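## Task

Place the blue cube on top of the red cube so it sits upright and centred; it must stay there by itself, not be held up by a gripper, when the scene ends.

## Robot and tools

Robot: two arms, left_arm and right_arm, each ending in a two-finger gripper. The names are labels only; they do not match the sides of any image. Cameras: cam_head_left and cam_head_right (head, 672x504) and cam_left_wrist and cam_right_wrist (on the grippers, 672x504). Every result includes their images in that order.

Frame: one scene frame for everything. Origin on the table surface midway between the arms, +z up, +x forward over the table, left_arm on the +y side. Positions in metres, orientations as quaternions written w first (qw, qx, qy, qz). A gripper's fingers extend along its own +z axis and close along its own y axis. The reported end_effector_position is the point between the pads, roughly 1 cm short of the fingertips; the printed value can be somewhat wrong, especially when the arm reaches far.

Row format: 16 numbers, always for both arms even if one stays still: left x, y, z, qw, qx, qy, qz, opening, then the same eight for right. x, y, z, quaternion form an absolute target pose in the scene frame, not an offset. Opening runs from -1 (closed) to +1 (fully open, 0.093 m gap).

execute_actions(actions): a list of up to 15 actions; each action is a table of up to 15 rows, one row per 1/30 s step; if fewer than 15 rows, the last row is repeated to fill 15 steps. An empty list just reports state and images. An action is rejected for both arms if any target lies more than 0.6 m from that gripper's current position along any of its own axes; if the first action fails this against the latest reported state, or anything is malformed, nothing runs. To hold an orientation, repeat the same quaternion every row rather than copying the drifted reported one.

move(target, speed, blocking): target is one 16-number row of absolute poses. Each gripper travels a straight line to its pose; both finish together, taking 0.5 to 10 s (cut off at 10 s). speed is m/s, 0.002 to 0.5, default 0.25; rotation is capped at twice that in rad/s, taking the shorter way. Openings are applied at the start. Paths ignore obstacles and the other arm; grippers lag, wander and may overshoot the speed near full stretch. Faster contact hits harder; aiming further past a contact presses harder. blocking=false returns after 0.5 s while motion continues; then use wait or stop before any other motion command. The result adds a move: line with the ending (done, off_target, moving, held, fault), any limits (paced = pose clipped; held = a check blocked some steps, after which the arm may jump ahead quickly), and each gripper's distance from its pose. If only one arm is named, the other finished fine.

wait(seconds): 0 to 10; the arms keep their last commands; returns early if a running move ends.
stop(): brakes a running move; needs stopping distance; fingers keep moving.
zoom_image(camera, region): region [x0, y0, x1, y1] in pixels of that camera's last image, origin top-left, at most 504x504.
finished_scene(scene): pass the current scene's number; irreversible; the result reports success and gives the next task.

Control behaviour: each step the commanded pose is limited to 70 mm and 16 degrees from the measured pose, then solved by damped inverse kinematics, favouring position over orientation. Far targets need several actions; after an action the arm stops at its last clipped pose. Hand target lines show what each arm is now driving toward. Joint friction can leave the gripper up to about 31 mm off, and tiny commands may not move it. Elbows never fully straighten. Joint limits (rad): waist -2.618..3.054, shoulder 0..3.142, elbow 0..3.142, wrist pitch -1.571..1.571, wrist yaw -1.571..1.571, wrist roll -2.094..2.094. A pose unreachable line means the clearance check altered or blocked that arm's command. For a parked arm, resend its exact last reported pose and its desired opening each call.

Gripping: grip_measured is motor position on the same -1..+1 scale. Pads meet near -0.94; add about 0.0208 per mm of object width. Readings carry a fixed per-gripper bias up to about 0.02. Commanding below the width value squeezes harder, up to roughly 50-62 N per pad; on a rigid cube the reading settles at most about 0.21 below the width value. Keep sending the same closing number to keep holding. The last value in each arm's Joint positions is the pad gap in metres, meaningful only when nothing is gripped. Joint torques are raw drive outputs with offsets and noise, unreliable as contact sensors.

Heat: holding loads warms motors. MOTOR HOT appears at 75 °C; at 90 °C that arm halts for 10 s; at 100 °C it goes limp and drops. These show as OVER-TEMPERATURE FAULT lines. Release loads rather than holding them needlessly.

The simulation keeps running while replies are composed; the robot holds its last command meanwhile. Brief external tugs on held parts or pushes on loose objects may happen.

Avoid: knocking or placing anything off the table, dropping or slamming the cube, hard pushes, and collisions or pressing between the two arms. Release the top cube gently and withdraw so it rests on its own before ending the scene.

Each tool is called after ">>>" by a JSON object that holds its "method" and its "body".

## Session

>>> {"method": "execute_actions", "body": {"actions": []}}

Scene clock: 0.00 s.
left_arm: end_effector_position=(+0.3492, +0.3962, +0.4113) grip_measured=+0.088 end_effector_quat_wxyz=(+0.714, -0.021, +0.699, +0.023) | right_arm: end_effector_position=(+0.1767, -0.6408, +0.1406) grip_measured=-0.923 end_effector_quat_wxyz=(+0.133, -0.101, +0.889, -0.426)
Joint positions: left_arm=[-0.002  1.033  1.058 -0.004  0.006  0.003  0.049] | right_arm=[-1.04   1.463  0.861 -0.046  0.073 -1.325  0.001]
Joint velocities: left_arm=[-0.017 -0.007  0.002  0.007  0.066 -0.11  -0.001] | right_arm=[-0.007  0.002 -0.007 -0.007  0.037 -0.095 -0.   ]
Joint torques (N m, as the arm reports them, + toward a larger angle): no reading
Motor temperatures (°C, as the motors report them): left_arm=[20 20 24 27 18 20] | right_arm=[18 22 21 19 17 21]
Hand target (left_arm): +0.349, +0.396, +0.411; +0.714, -0.021, +0.699, +0.023
Hand target (right_arm): +0.177, -0.641, +0.141; +0.133, -0.101, +0.889, -0.426

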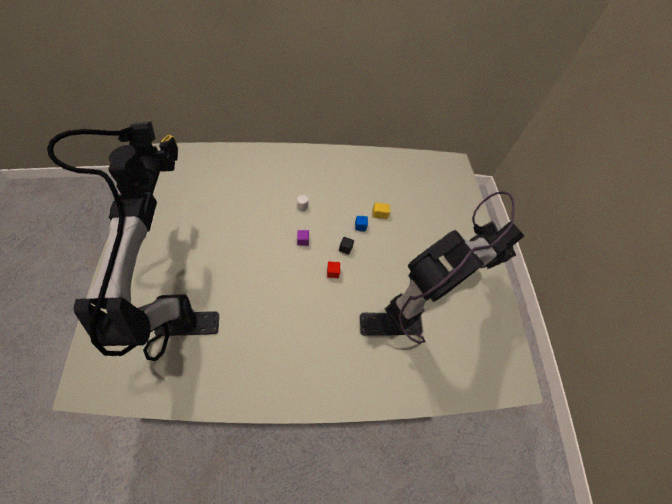

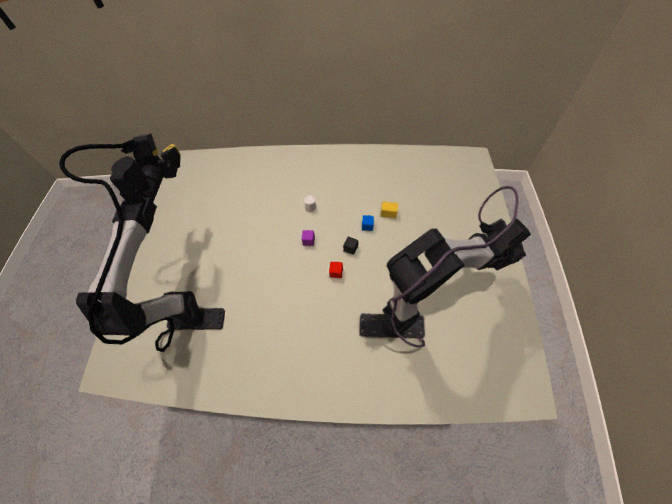

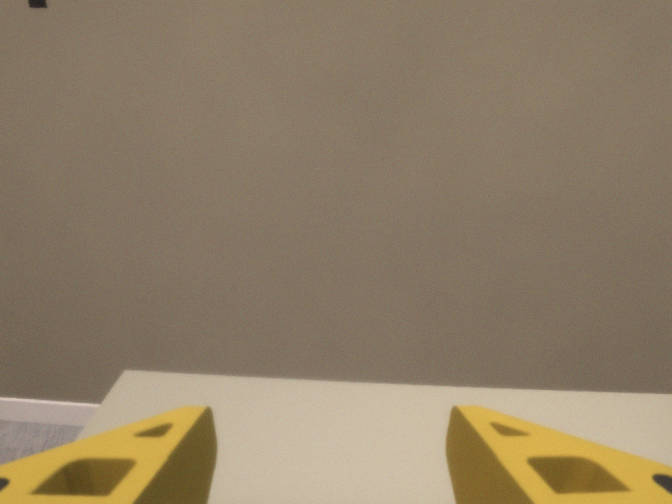

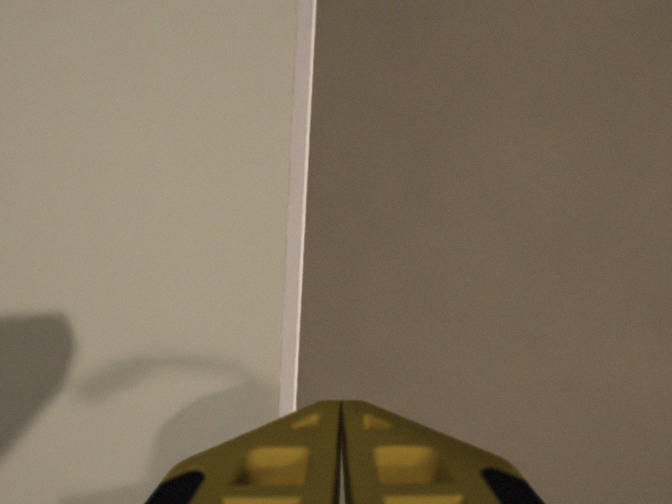

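>>> {"method": "move", "body": {"target": [0.3492,0.3962,0.4113,0.714,-0.021,0.699,0.023,0.088, 0.35,-0.18,0.12,0,0,1,0,0.4], "speed": 0.3}}

Scene clock: 6.90 s.
left_arm: end_effector_position=(+0.3492, +0.3962, +0.4113) grip_measured=+0.088 end_effector_quat_wxyz=(+0.714, -0.021, +0.699, +0.023) | right_arm: end_effector_position=(+0.3437, -0.1770, +0.1223) grip_measured=+0.397 end_effector_quat_wxyz=(+0.011, -0.002, +1.000, +0.008)
Joint positions: left_arm=[-0.002  1.033  1.058 -0.004  0.006  0.003  0.049] | right_arm=[ 0.263  1.934  1.712 -1.323 -0.01   0.237  0.064]
Joint velocities: left_arm=[ 0.012  0.012 -0.022  0.007  0.037  0.022 -0.001] | right_arm=[ 0.002  0.002  0.007 -0.066 -0.007 -0.022 -0.001]
Joint torques (N m, as the arm reports them, + toward a larger angle): left_arm=[-0.07 -3.6   7.88  2.29  0.   -0.06] | right_arm=[-0.27 -8.35  8.58  0.31 -0.01  0.18]
Motor temperatures (°C, as the motors report them): left_arm=[20 20 25 30 18 20] | right_arm=[18 22 22 20 17 21]
Hand target (left_arm): +0.349, +0.396, +0.411; +0.714, -0.021, +0.699, +0.023
Hand target (right_arm): +0.344, -0.176, +0.118; -0.001, +0.004, +1.000, +0.011
Off the commanded pose (left_arm): 0.000 m, 0 deg.
Off the commanded pose (right_arm): 0.007 m, 2 deg.
move: done

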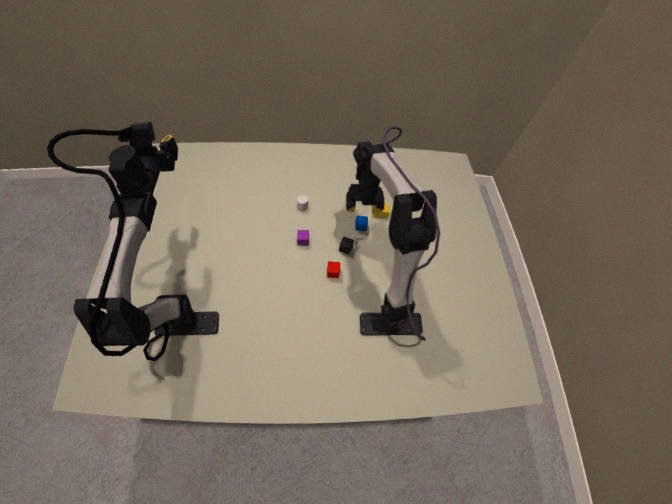

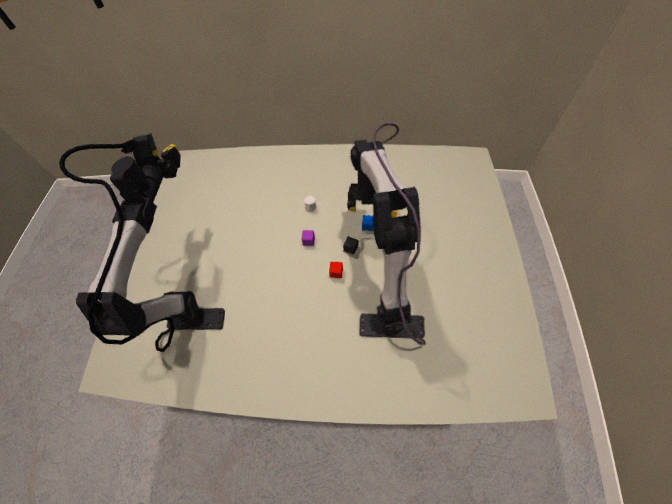

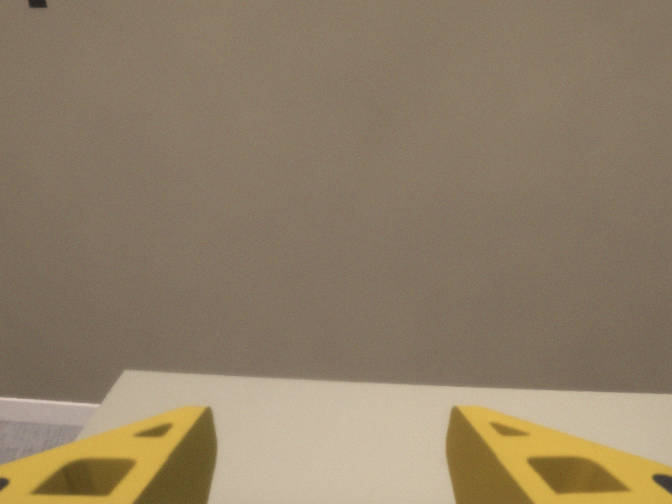

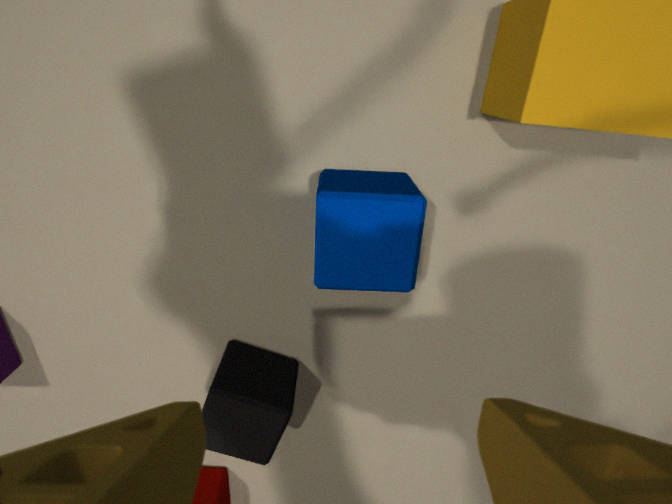

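>>> {"method": "move", "body": {"target": [0.3492,0.3962,0.4113,0.714,-0.021,0.699,0.023,0.088, 0.358,-0.191,0.05,0,0.026,1,0,0.4], "speed": 0.1}}

Scene clock: 13.63 s.
left_arm: end_effector_position=(+0.3492, +0.3962, +0.4113) grip_measured=+0.088 end_effector_quat_wxyz=(+0.714, -0.021, +0.699, +0.023) | right_arm: end_effector_position=(+0.3620, -0.1854, +0.0633) grip_measured=+0.397 end_effector_quat_wxyz=(+0.015, +0.018, +1.000, +0.008)
Joint positions: left_arm=[-0.002  1.033  1.058 -0.004  0.006  0.003  0.049] | right_arm=[ 0.231  2.01   1.582 -1.11  -0.01   0.245  0.064]
Joint velocities: left_arm=[ 0.002 -0.002 -0.027  0.037 -0.007  0.125 -0.   ] | right_arm=[-0.007  0.012  0.007 -0.095 -0.007 -0.095 -0.001]
Joint torques (N m, as the arm reports them, + toward a larger angle): left_arm=[-0.1  -3.6   7.88  2.28 -0.01 -0.06] | right_arm=[-0.64 -9.1   5.33  0.54  0.2   0.19]
Motor temperatures (°C, as the motors report them): left_arm=[20 20 26 32 18 20] | right_arm=[18 23 23 20 17 21]
Hand target (left_arm): +0.349, +0.396, +0.411; +0.714, -0.021, +0.699, +0.023
Hand target (right_arm): +0.358, -0.191, +0.050; +0.000, +0.026, +1.000, -0.000
Off the commanded pose (left_arm): 0.000 m, 0 deg.
Off the commanded pose (right_arm): 0.015 m, 2 deg.
move: off_target (right_arm)

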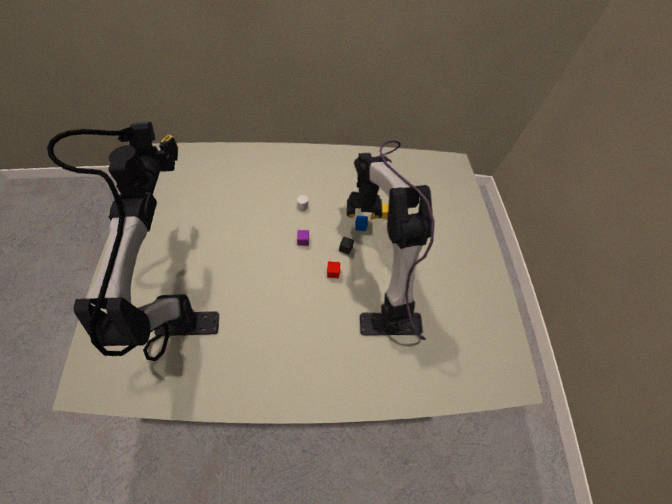

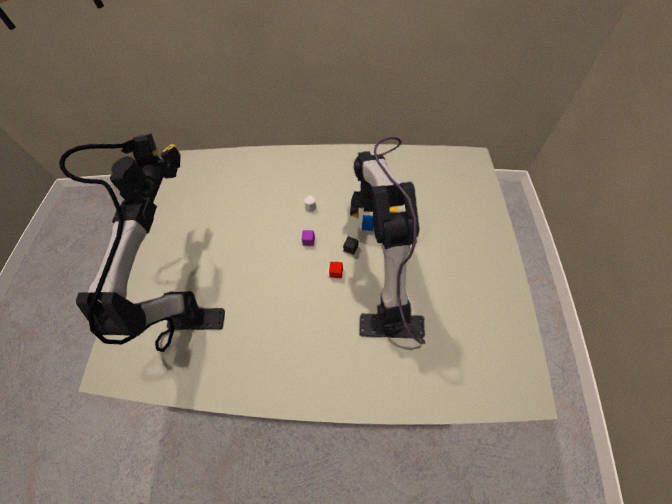

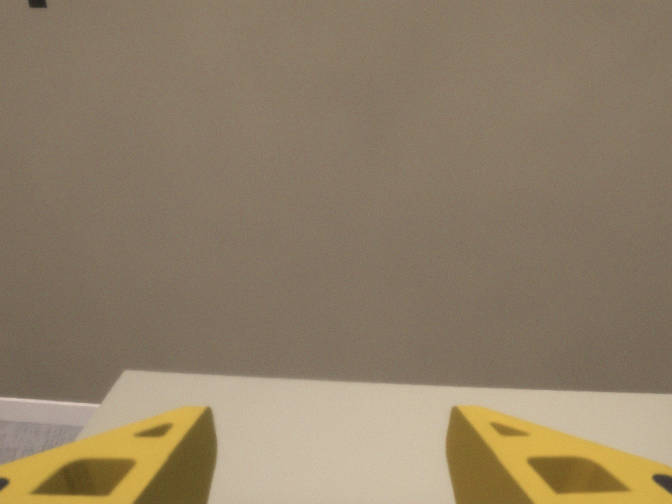

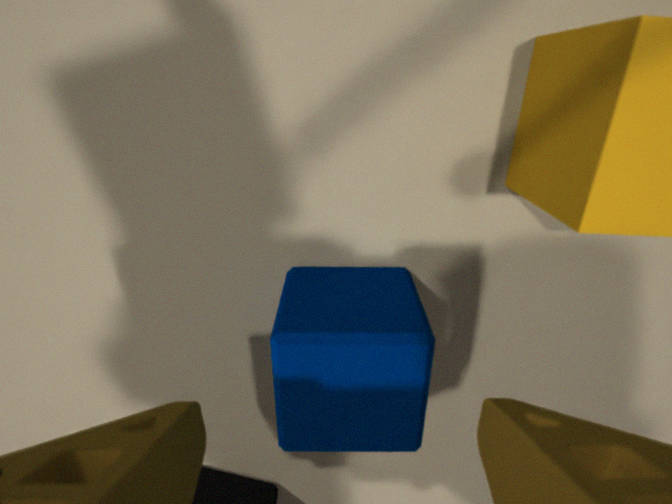

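Good. Descend.

>>> {"method": "move", "body": {"target": [0.3492,0.3962,0.4113,0.714,-0.021,0.699,0.023,0.088, 0.355,-0.193,0.012,0,0.026,1,0,0.4], "speed": 0.06}}

Scene clock: 17.57 s.
left_arm: end_effector_position=(+0.3492, +0.3962, +0.4113) grip_measured=+0.088 end_effector_quat_wxyz=(+0.714, -0.021, +0.699, +0.023) | right_arm: end_effector_position=(+0.3604, -0.1858, +0.0255) grip_measured=+0.397 end_effector_quat_wxyz=(+0.016, +0.018, +1.000, +0.009)
Joint positions: left_arm=[-0.002  1.033  1.058 -0.004  0.006  0.003  0.049] | right_arm=[ 0.231  2.039  1.471 -0.967 -0.01   0.245  0.064]
Joint velocities: left_arm=[-0.017 -0.012  0.032 -0.081 -0.022  0.007  0.   ] | right_arm=[-0.017 -0.002  0.007  0.007  0.007 -0.022 -0.001]
Joint torques (N m, as the arm reports them, + toward a larger angle): left_arm=[-0.06 -3.59  7.88  2.26  0.   -0.05] | right_arm=[-0.95 -8.89  5.01  0.52  0.2   0.14]
Motor temperatures (°C, as the motors report them): left_arm=[20 20 27 33 18 20] | right_arm=[18 24 23 20 17 21]
Hand target (left_arm): +0.349, +0.396, +0.411; +0.714, -0.021, +0.699, +0.023
Hand target (right_arm): +0.355, -0.193, +0.012; -0.000, +0.026, +1.000, -0.000
Off the commanded pose (left_arm): 0.000 m, 0 deg.
Off the commanded pose (right_arm): 0.016 m, 2 deg.
move: off_target (right_arm)

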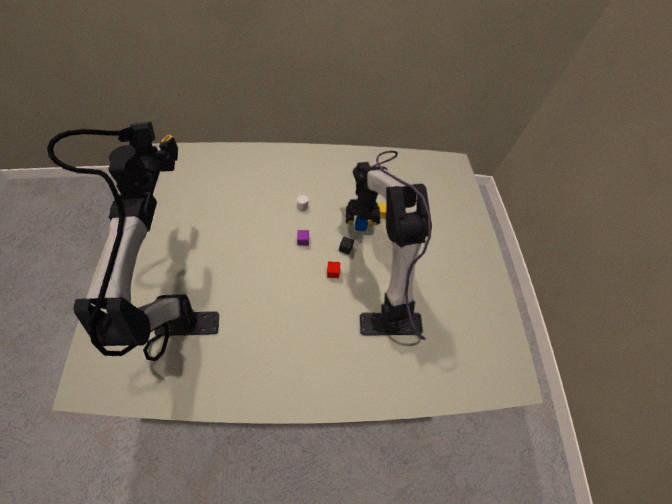

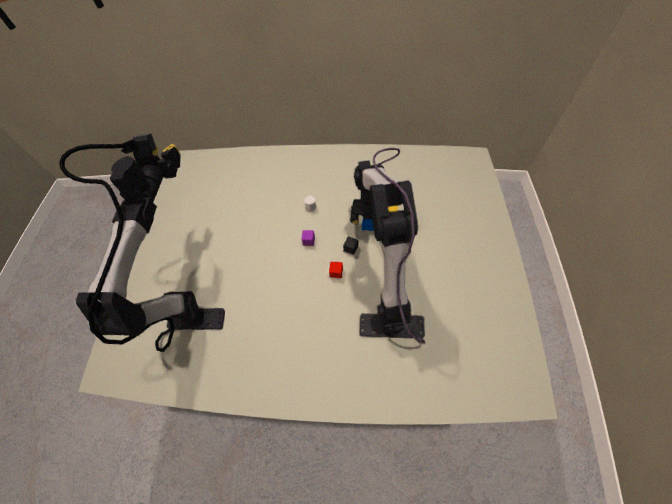

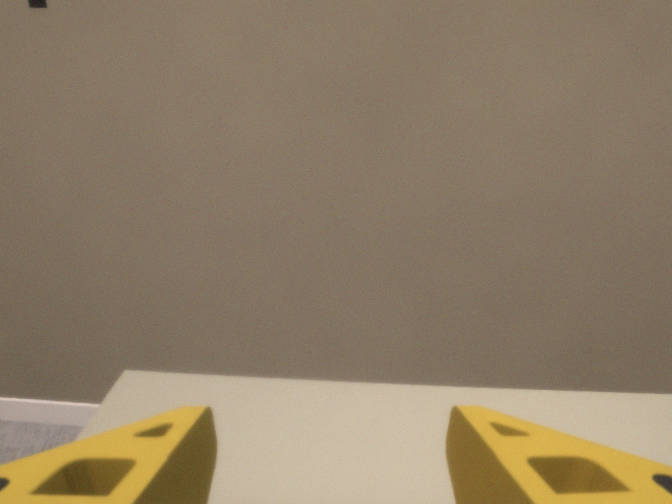

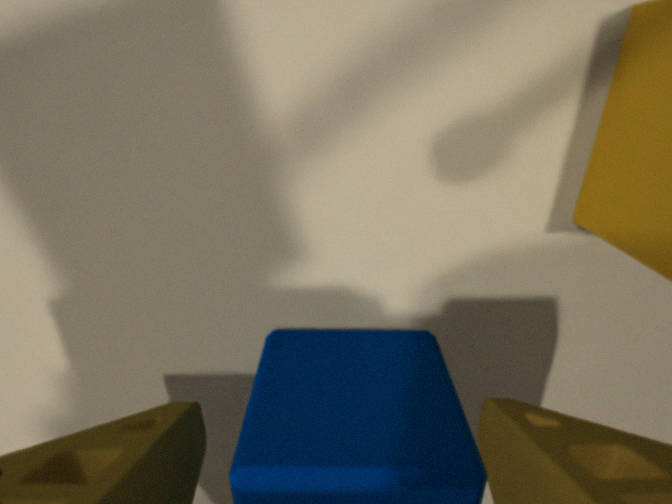

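>>> {"method": "move", "body": {"target": [0.3492,0.3962,0.4113,0.714,-0.021,0.699,0.023,0.088, 0.355,-0.193,0.012,0,0.026,1,0,-0.45], "speed": 0.06}}

>>> {"method": "move", "body": {"target": [0.3492,0.3962,0.4113,0.714,-0.021,0.699,0.023,0.088, 0.35,-0.186,0.12,0,0.026,1,0,-0.45], "speed": 0.12}}

>>> {"method": "move", "body": {"target": [0.3492,0.3962,0.4113,0.714,-0.021,0.699,0.023,0.088, 0.165,-0.085,0.12,0,0,1,0,-0.45], "speed": 0.15}}

Scene clock: 25.07 s.
left_arm: end_effector_position=(+0.3492, +0.3962, +0.4113) grip_measured=+0.088 end_effector_quat_wxyz=(+0.714, -0.021, +0.699, +0.023) | right_arm: end_effector_position=(+0.3608, -0.1857, +0.0255) grip_measured=-0.282 end_effector_quat_wxyz=(+0.017, +0.018, +1.000, +0.009)
Joint positions: left_arm=[-0.002  1.033  1.058 -0.004  0.006  0.003  0.049] | right_arm=[ 0.231  2.039  1.471 -0.966 -0.01   0.245  0.032]
Joint velocities: left_arm=[-0.032 -0.002 -0.012  0.081 -0.007 -0.066 -0.   ] | right_arm=[-0.002  0.002  0.007  0.051 -0.066 -0.007 -0.001]
Joint torques (N m, as the arm reports them, + toward a larger angle): left_arm=[-0.06 -3.52  7.86  2.29  0.   -0.07] | right_arm=[-0.87 -8.95  5.08  0.53  0.2   0.14]
Motor temperatures (°C, as the motors report them): left_arm=[20 20 27 34 18 20] | right_arm=[18 25 23 20 17 21]
Hand target (left_arm): +0.349, +0.396, +0.411; +0.714, -0.021, +0.699, +0.023
Hand target (right_arm): +0.355, -0.193, +0.012; +0.000, +0.026, +1.000, -0.000
Off the commanded pose (left_arm): 0.000 m, 0 deg.
Off the commanded pose (right_arm): 0.016 m, 2 deg.
move: off_target (right_arm)

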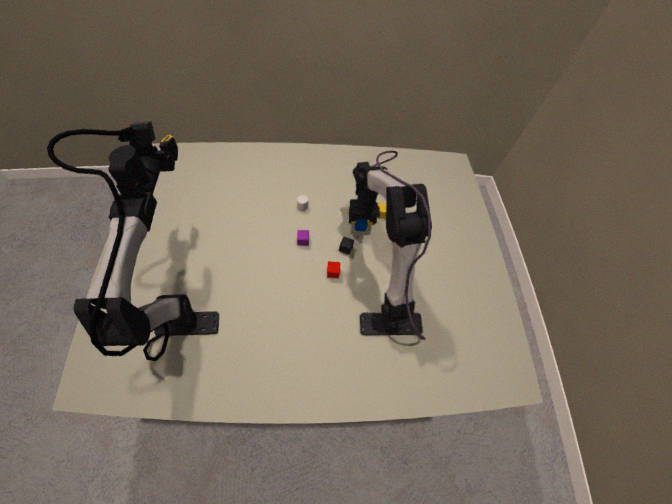

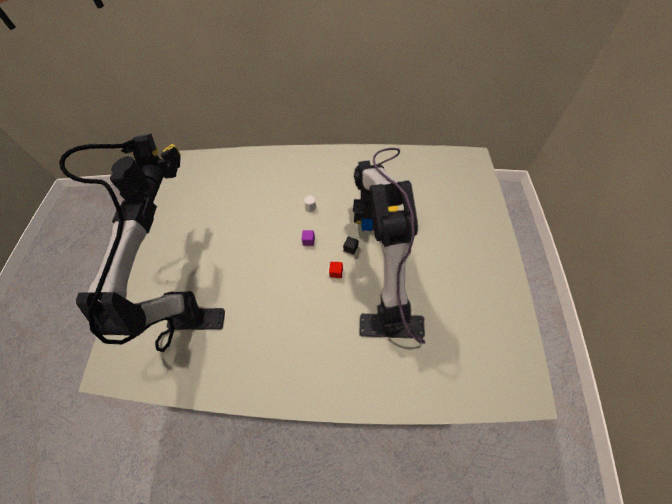

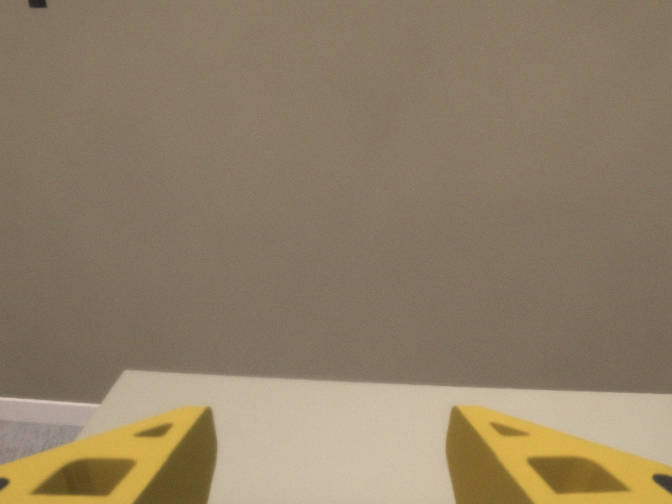

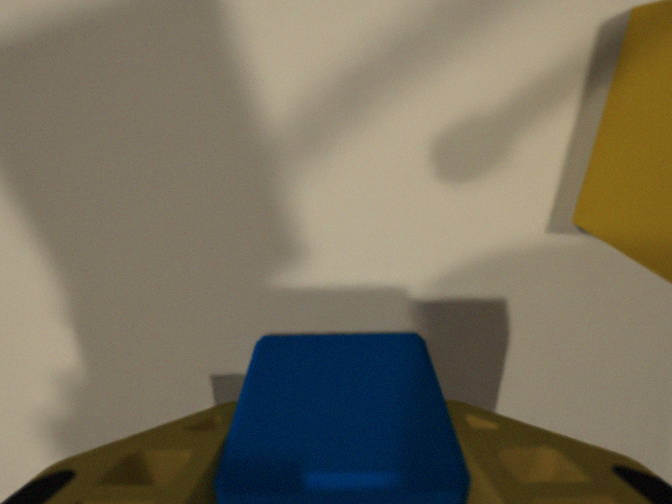

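Scene clock: 26.47 s.
left_arm: end_effector_position=(+0.3492, +0.3962, +0.4113) grip_measured=+0.088 end_effector_quat_wxyz=(+0.714, -0.021, +0.699, +0.023) | right_arm: end_effector_position=(+0.3499, -0.1880, +0.1137) grip_measured=-0.282 end_effector_quat_wxyz=(-0.005, +0.026, +1.000, +0.004)
Joint positions: left_arm=[-0.002  1.033  1.058 -0.004  0.006  0.003  0.049] | right_arm=[ 0.231  1.981  1.743 -1.34  -0.01   0.261  0.032]
Joint velocities: left_arm=[ 0.002 -0.002 -0.017 -0.022 -0.022 -0.11  -0.001] | right_arm=[-0.017  0.007 -0.022 -0.007  0.051  0.037  0.   ]
Joint torques (N m, as the arm reports them, + toward a larger angle): left_arm=[-0.15 -3.54  7.83  2.29  0.   -0.05] | right_arm=[  0.22 -10.99   8.24   0.24   0.19   0.16]
Motor temperatures (°C, as the motors report them): left_arm=[20 20 28 34 18 20] | right_arm=[18 25 23 20 17 21]
Hand target (left_arm): +0.349, +0.396, +0.411; +0.714, -0.021, +0.699, +0.023
Hand target (right_arm): +0.350, -0.186, +0.120; +0.000, +0.026, +1.000, +0.000
Off the commanded pose (left_arm): 0.000 m, 0 deg.
Off the commanded pose (right_arm): 0.007 m, 1 deg.
move: done

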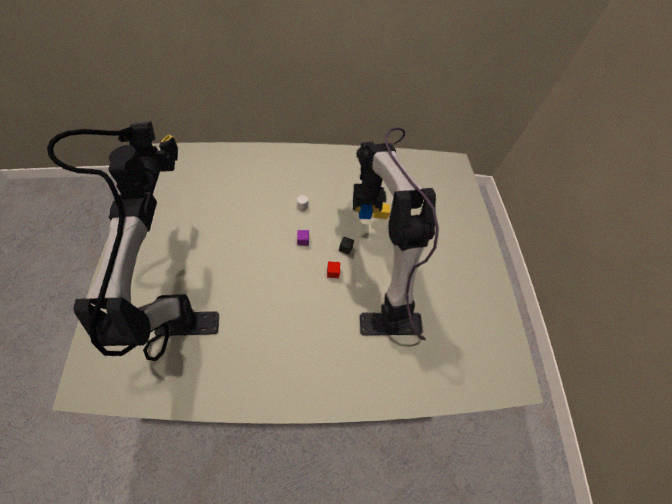

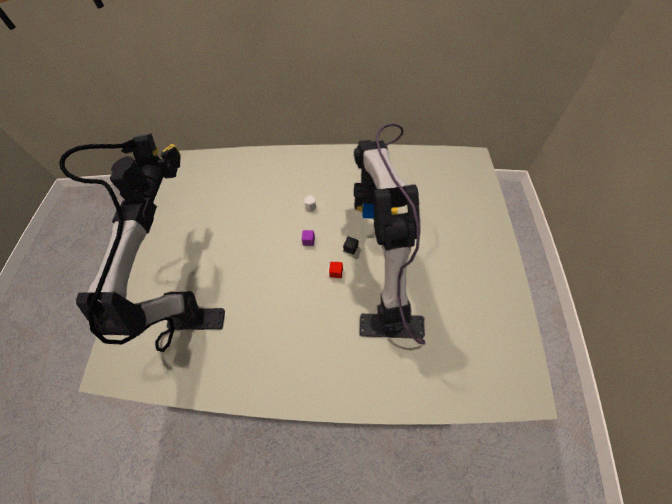

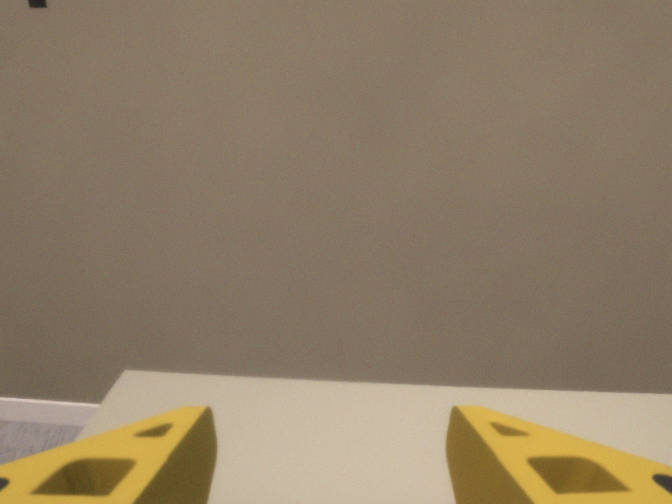

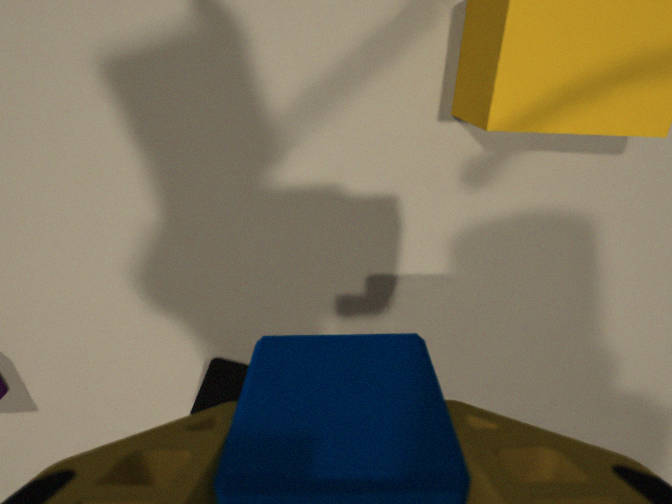

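Scene clock: 28.43 s.
left_arm: end_effector_position=(+0.3492, +0.3962, +0.4113) grip_measured=+0.088 end_effector_quat_wxyz=(+0.714, -0.021, +0.699, +0.023) | right_arm: end_effector_position=(+0.1676, -0.0833, +0.1217) grip_measured=-0.282 end_effector_quat_wxyz=(-0.002, -0.004, +1.000, +0.005)
Joint positions: left_arm=[-0.002  1.033  1.058 -0.004  0.006  0.003  0.049] | right_arm=[ 0.8    1.526  1.233 -1.274 -0.01   0.77   0.032]
Joint velocities: left_arm=[-0.002 -0.007 -0.012 -0.037 -0.022  0.051  0.   ] | right_arm=[ 0.007  0.012 -0.002 -0.037 -0.051  0.051 -0.   ]
Joint torques (N m, as the arm reports them, + toward a larger angle): left_arm=[-0.04 -3.57  7.87  2.27 -0.01 -0.07] | right_arm=[ 0.28 -7.26  4.92  0.4   0.14  0.15]
Motor temperatures (°C, as the motors report them): left_arm=[20 21 28 34 18 20] | right_arm=[18 25 23 20 17 21]
Hand target (left_arm): +0.349, +0.396, +0.411; +0.714, -0.021, +0.699, +0.023
Hand target (right_arm): +0.162, -0.087, +0.119; -0.005, -0.000, +1.000, +0.002
Off the commanded pose (left_arm): 0.000 m, 0 deg.
Off the commanded pose (right_arm): 0.004 m, 1 deg.
move: done

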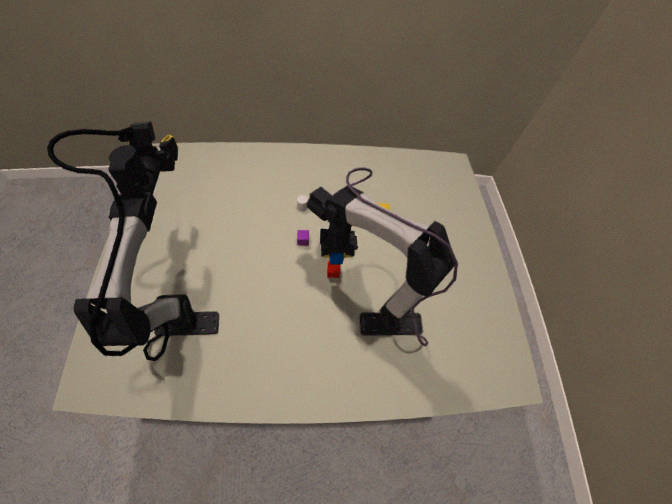

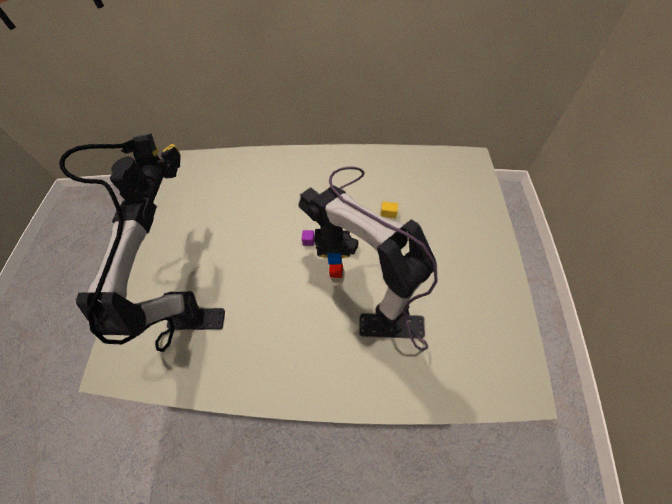

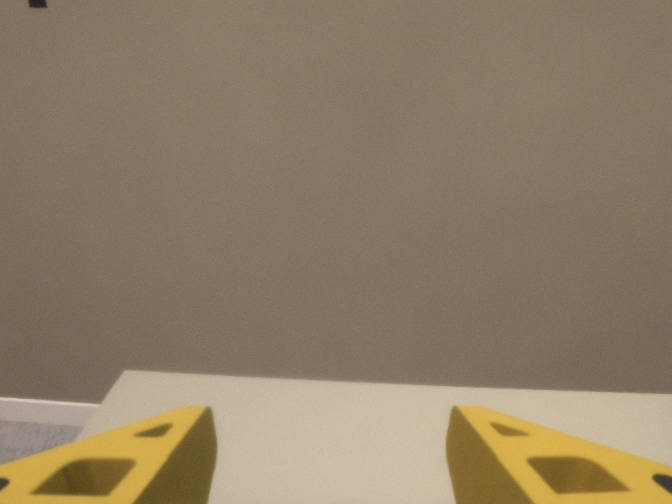

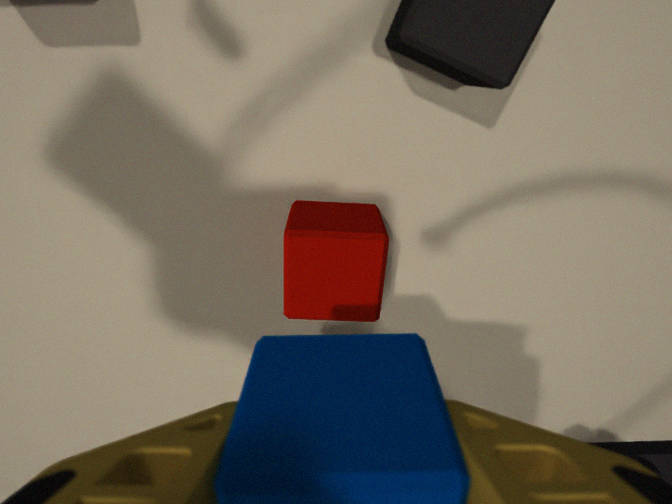

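>>> {"method": "move", "body": {"target": [0.3492,0.3962,0.4113,0.714,-0.021,0.699,0.023,0.088, 0.167,-0.084,0.075,0,0.026,1,0,-0.45], "speed": 0.06}}

Scene clock: 32.43 s.
left_arm: end_effector_position=(+0.3492, +0.3962, +0.4113) grip_measured=+0.088 end_effector_quat_wxyz=(+0.714, -0.021, +0.699, +0.023) | right_arm: end_effector_position=(+0.1705, -0.0804, +0.0871) grip_measured=-0.282 end_effector_quat_wxyz=(+0.010, +0.024, +1.000, +0.017)
Joint positions: left_arm=[-0.002  1.033  1.058 -0.004  0.006  0.003  0.049] | right_arm=[ 0.8    1.526  1.094 -1.101 -0.01   0.826  0.032]
Joint velocities: left_arm=[-0.007  0.002 -0.012 -0.022  0.007  0.037 -0.   ] | right_arm=[ 0.002 -0.007 -0.007 -0.037  0.022 -0.037 -0.   ]
Joint torques (N m, as the arm reports them, + toward a larger angle): left_arm=[-0.1  -3.6   7.87  2.28  0.   -0.06] | right_arm=[ 0.36 -3.97  5.17  0.54  0.24  0.1 ]
Motor temperatures (°C, as the motors report them): left_arm=[20 21 28 35 18 20] | right_arm=[18 25 23 20 17 21]
Hand target (left_arm): +0.349, +0.396, +0.411; +0.714, -0.021, +0.699, +0.023
Hand target (right_arm): +0.167, -0.084, +0.076; +0.000, +0.026, +1.000, +0.000
Off the commanded pose (left_arm): 0.000 m, 0 deg.
Off the commanded pose (right_arm): 0.013 m, 2 deg.
move: off_target (right_arm)

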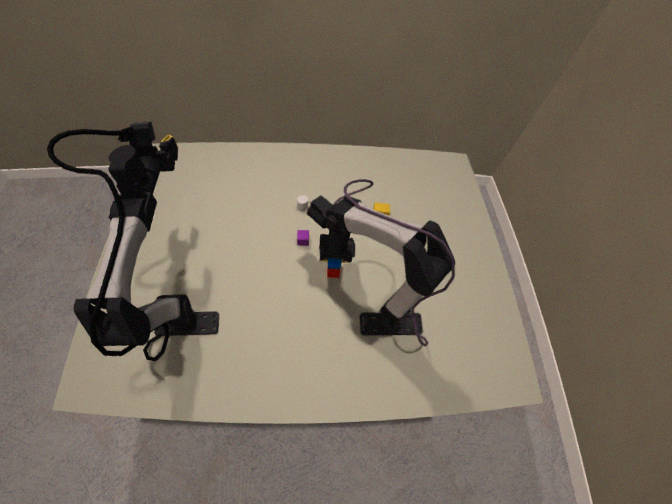

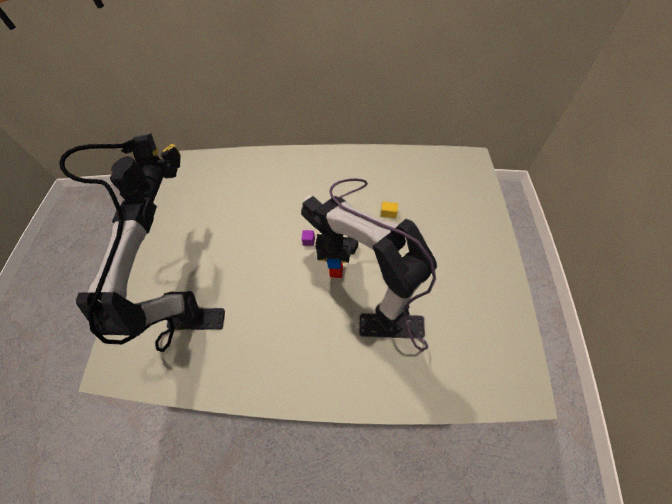

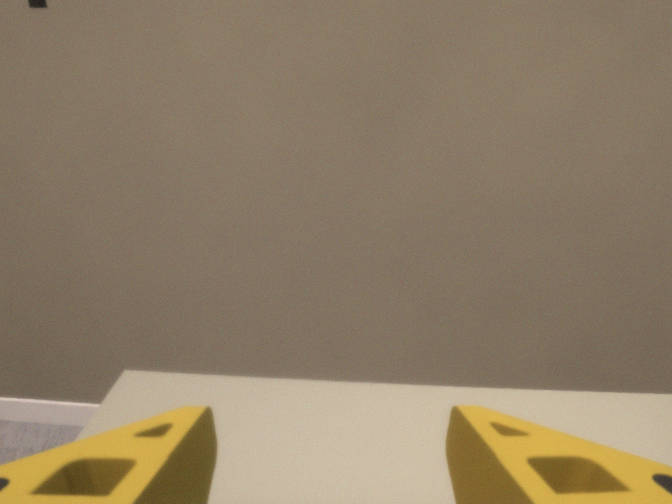

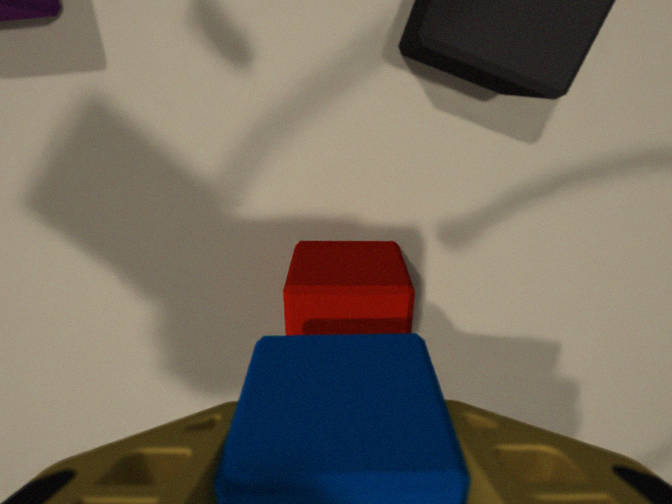

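>>> {"method": "move", "body": {"target": [0.3492,0.3962,0.4113,0.714,-0.021,0.699,0.023,0.088, 0.167,-0.089,0.056,0,0.026,1,0,-0.45], "speed": 0.03}}

Scene clock: 36.90 s.
left_arm: end_effector_position=(+0.3492, +0.3962, +0.4113) grip_measured=+0.088 end_effector_quat_wxyz=(+0.714, -0.021, +0.699, +0.023) | right_arm: end_effector_position=(+0.1686, -0.0823, +0.0698) grip_measured=-0.282 end_effector_quat_wxyz=(+0.012, +0.024, +0.999, +0.019)
Joint positions: left_arm=[-0.002  1.033  1.058 -0.004  0.006  0.003  0.049] | right_arm=[ 0.8    1.526  1.024 -1.025 -0.01   0.826  0.032]
Joint velocities: left_arm=[ 0.002  0.002 -0.017 -0.051  0.007  0.066  0.   ] | right_arm=[-0.002  0.002 -0.012  0.066 -0.007  0.022 -0.   ]
Joint torques (N m, as the arm reports them, + toward a larger angle): left_arm=[-0.1  -3.7   7.84  2.3   0.   -0.06] | right_arm=[-0.68 -3.53  4.91  0.54  0.23 -0.03]
Motor temperatures (°C, as the motors report them): left_arm=[20 21 28 35 18 20] | right_arm=[18 25 23 20 17 21]
Hand target (left_arm): +0.349, +0.396, +0.411; +0.714, -0.021, +0.699, +0.023
Hand target (right_arm): +0.167, -0.089, +0.057; -0.000, +0.026, +1.000, -0.000
Off the commanded pose (left_arm): 0.000 m, 0 deg.
Off the commanded pose (right_arm): 0.015 m, 3 deg.
move: off_target (right_arm)

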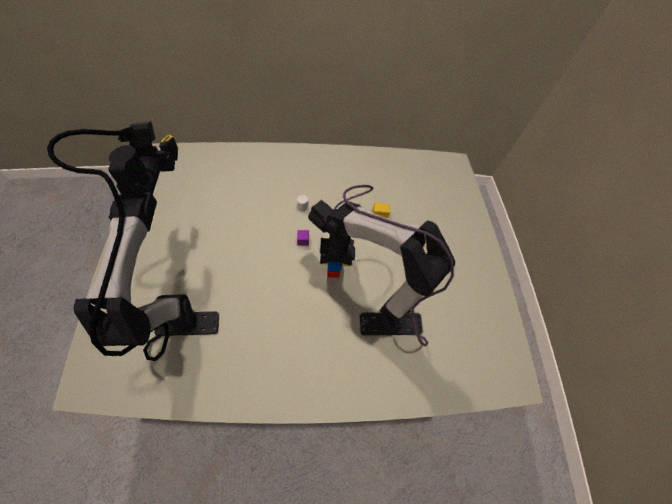

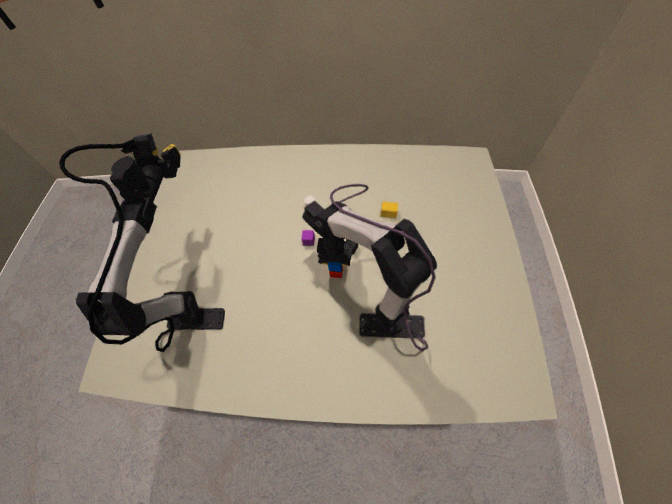

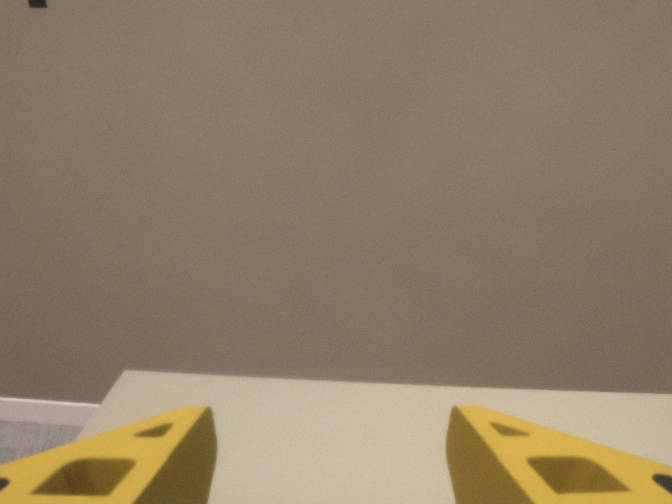

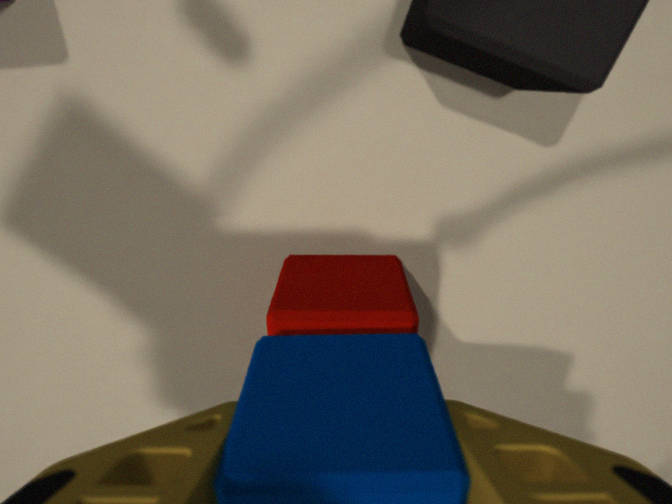

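A few mm gap remains.

>>> {"method": "move", "body": {"target": [0.3492,0.3962,0.4113,0.714,-0.021,0.699,0.023,0.088, 0.168,-0.089,0.048,0,0.026,1,0,-0.45], "speed": 0.02}}

Scene clock: 40.93 s.
left_arm: end_effector_position=(+0.3492, +0.3962, +0.4113) grip_measured=+0.088 end_effector_quat_wxyz=(+0.714, -0.021, +0.699, +0.023) | right_arm: end_effector_position=(+0.1703, -0.0808, +0.0632) grip_measured=-0.282 end_effector_quat_wxyz=(+0.013, +0.024, +0.999, +0.020)
Joint positions: left_arm=[-0.002  1.033  1.058 -0.004  0.006  0.003  0.049] | right_arm=[ 0.8    1.54   1.01  -0.995 -0.009  0.826  0.032]
Joint velocities: left_arm=[-0.022  0.002 -0.002 -0.022  0.051  0.051  0.001] | right_arm=[ 0.027  0.002 -0.007  0.022 -0.022 -0.007  0.001]
Joint torques (N m, as the arm reports them, + toward a larger angle): left_arm=[-0.06 -3.59  7.82  2.29 -0.01 -0.06] | right_arm=[-0.82 -3.65  4.34  0.58  0.21 -0.01]
Motor temperatures (°C, as the motors report them): left_arm=[20 21 29 36 18 20] | right_arm=[18 24 23 20 17 21]
Hand target (left_arm): +0.349, +0.396, +0.411; +0.714, -0.021, +0.699, +0.023
Hand target (right_arm): +0.168, -0.089, +0.049; +0.000, +0.026, +1.000, +0.000
Off the commanded pose (left_arm): 0.000 m, 0 deg.
Off the commanded pose (right_arm): 0.017 m, 3 deg.
move: off_target (right_arm)

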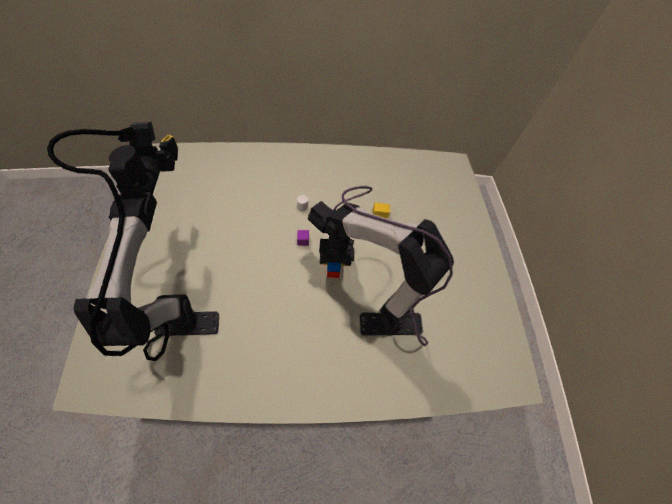

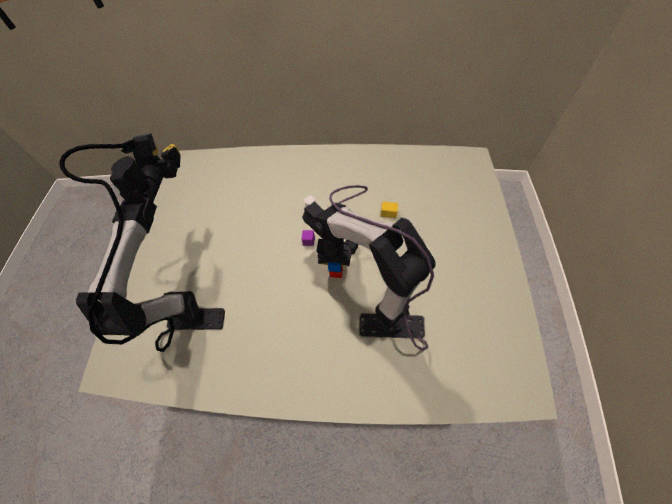

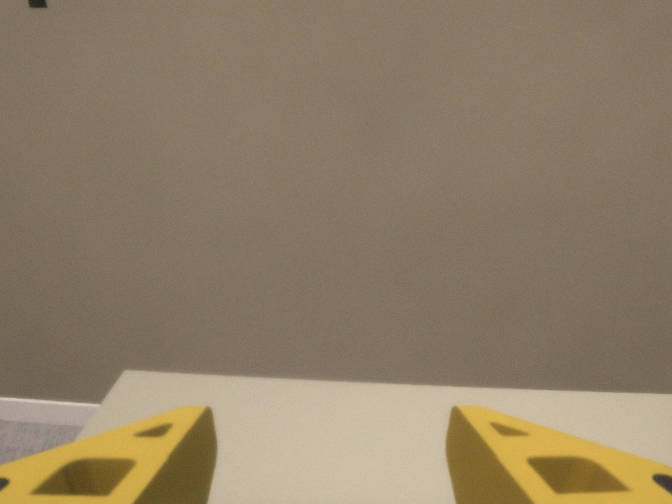

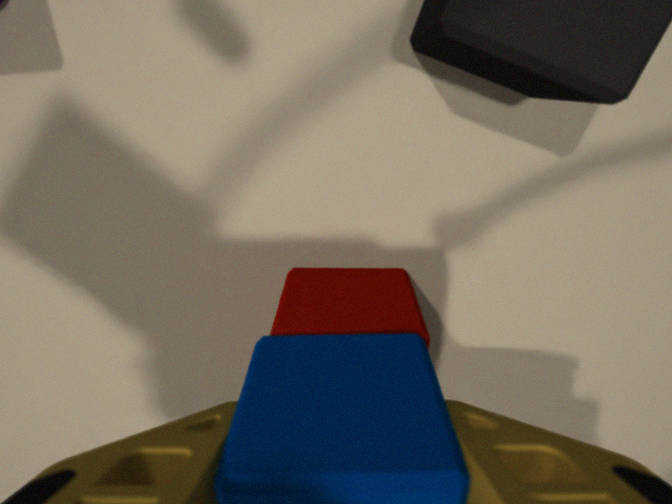

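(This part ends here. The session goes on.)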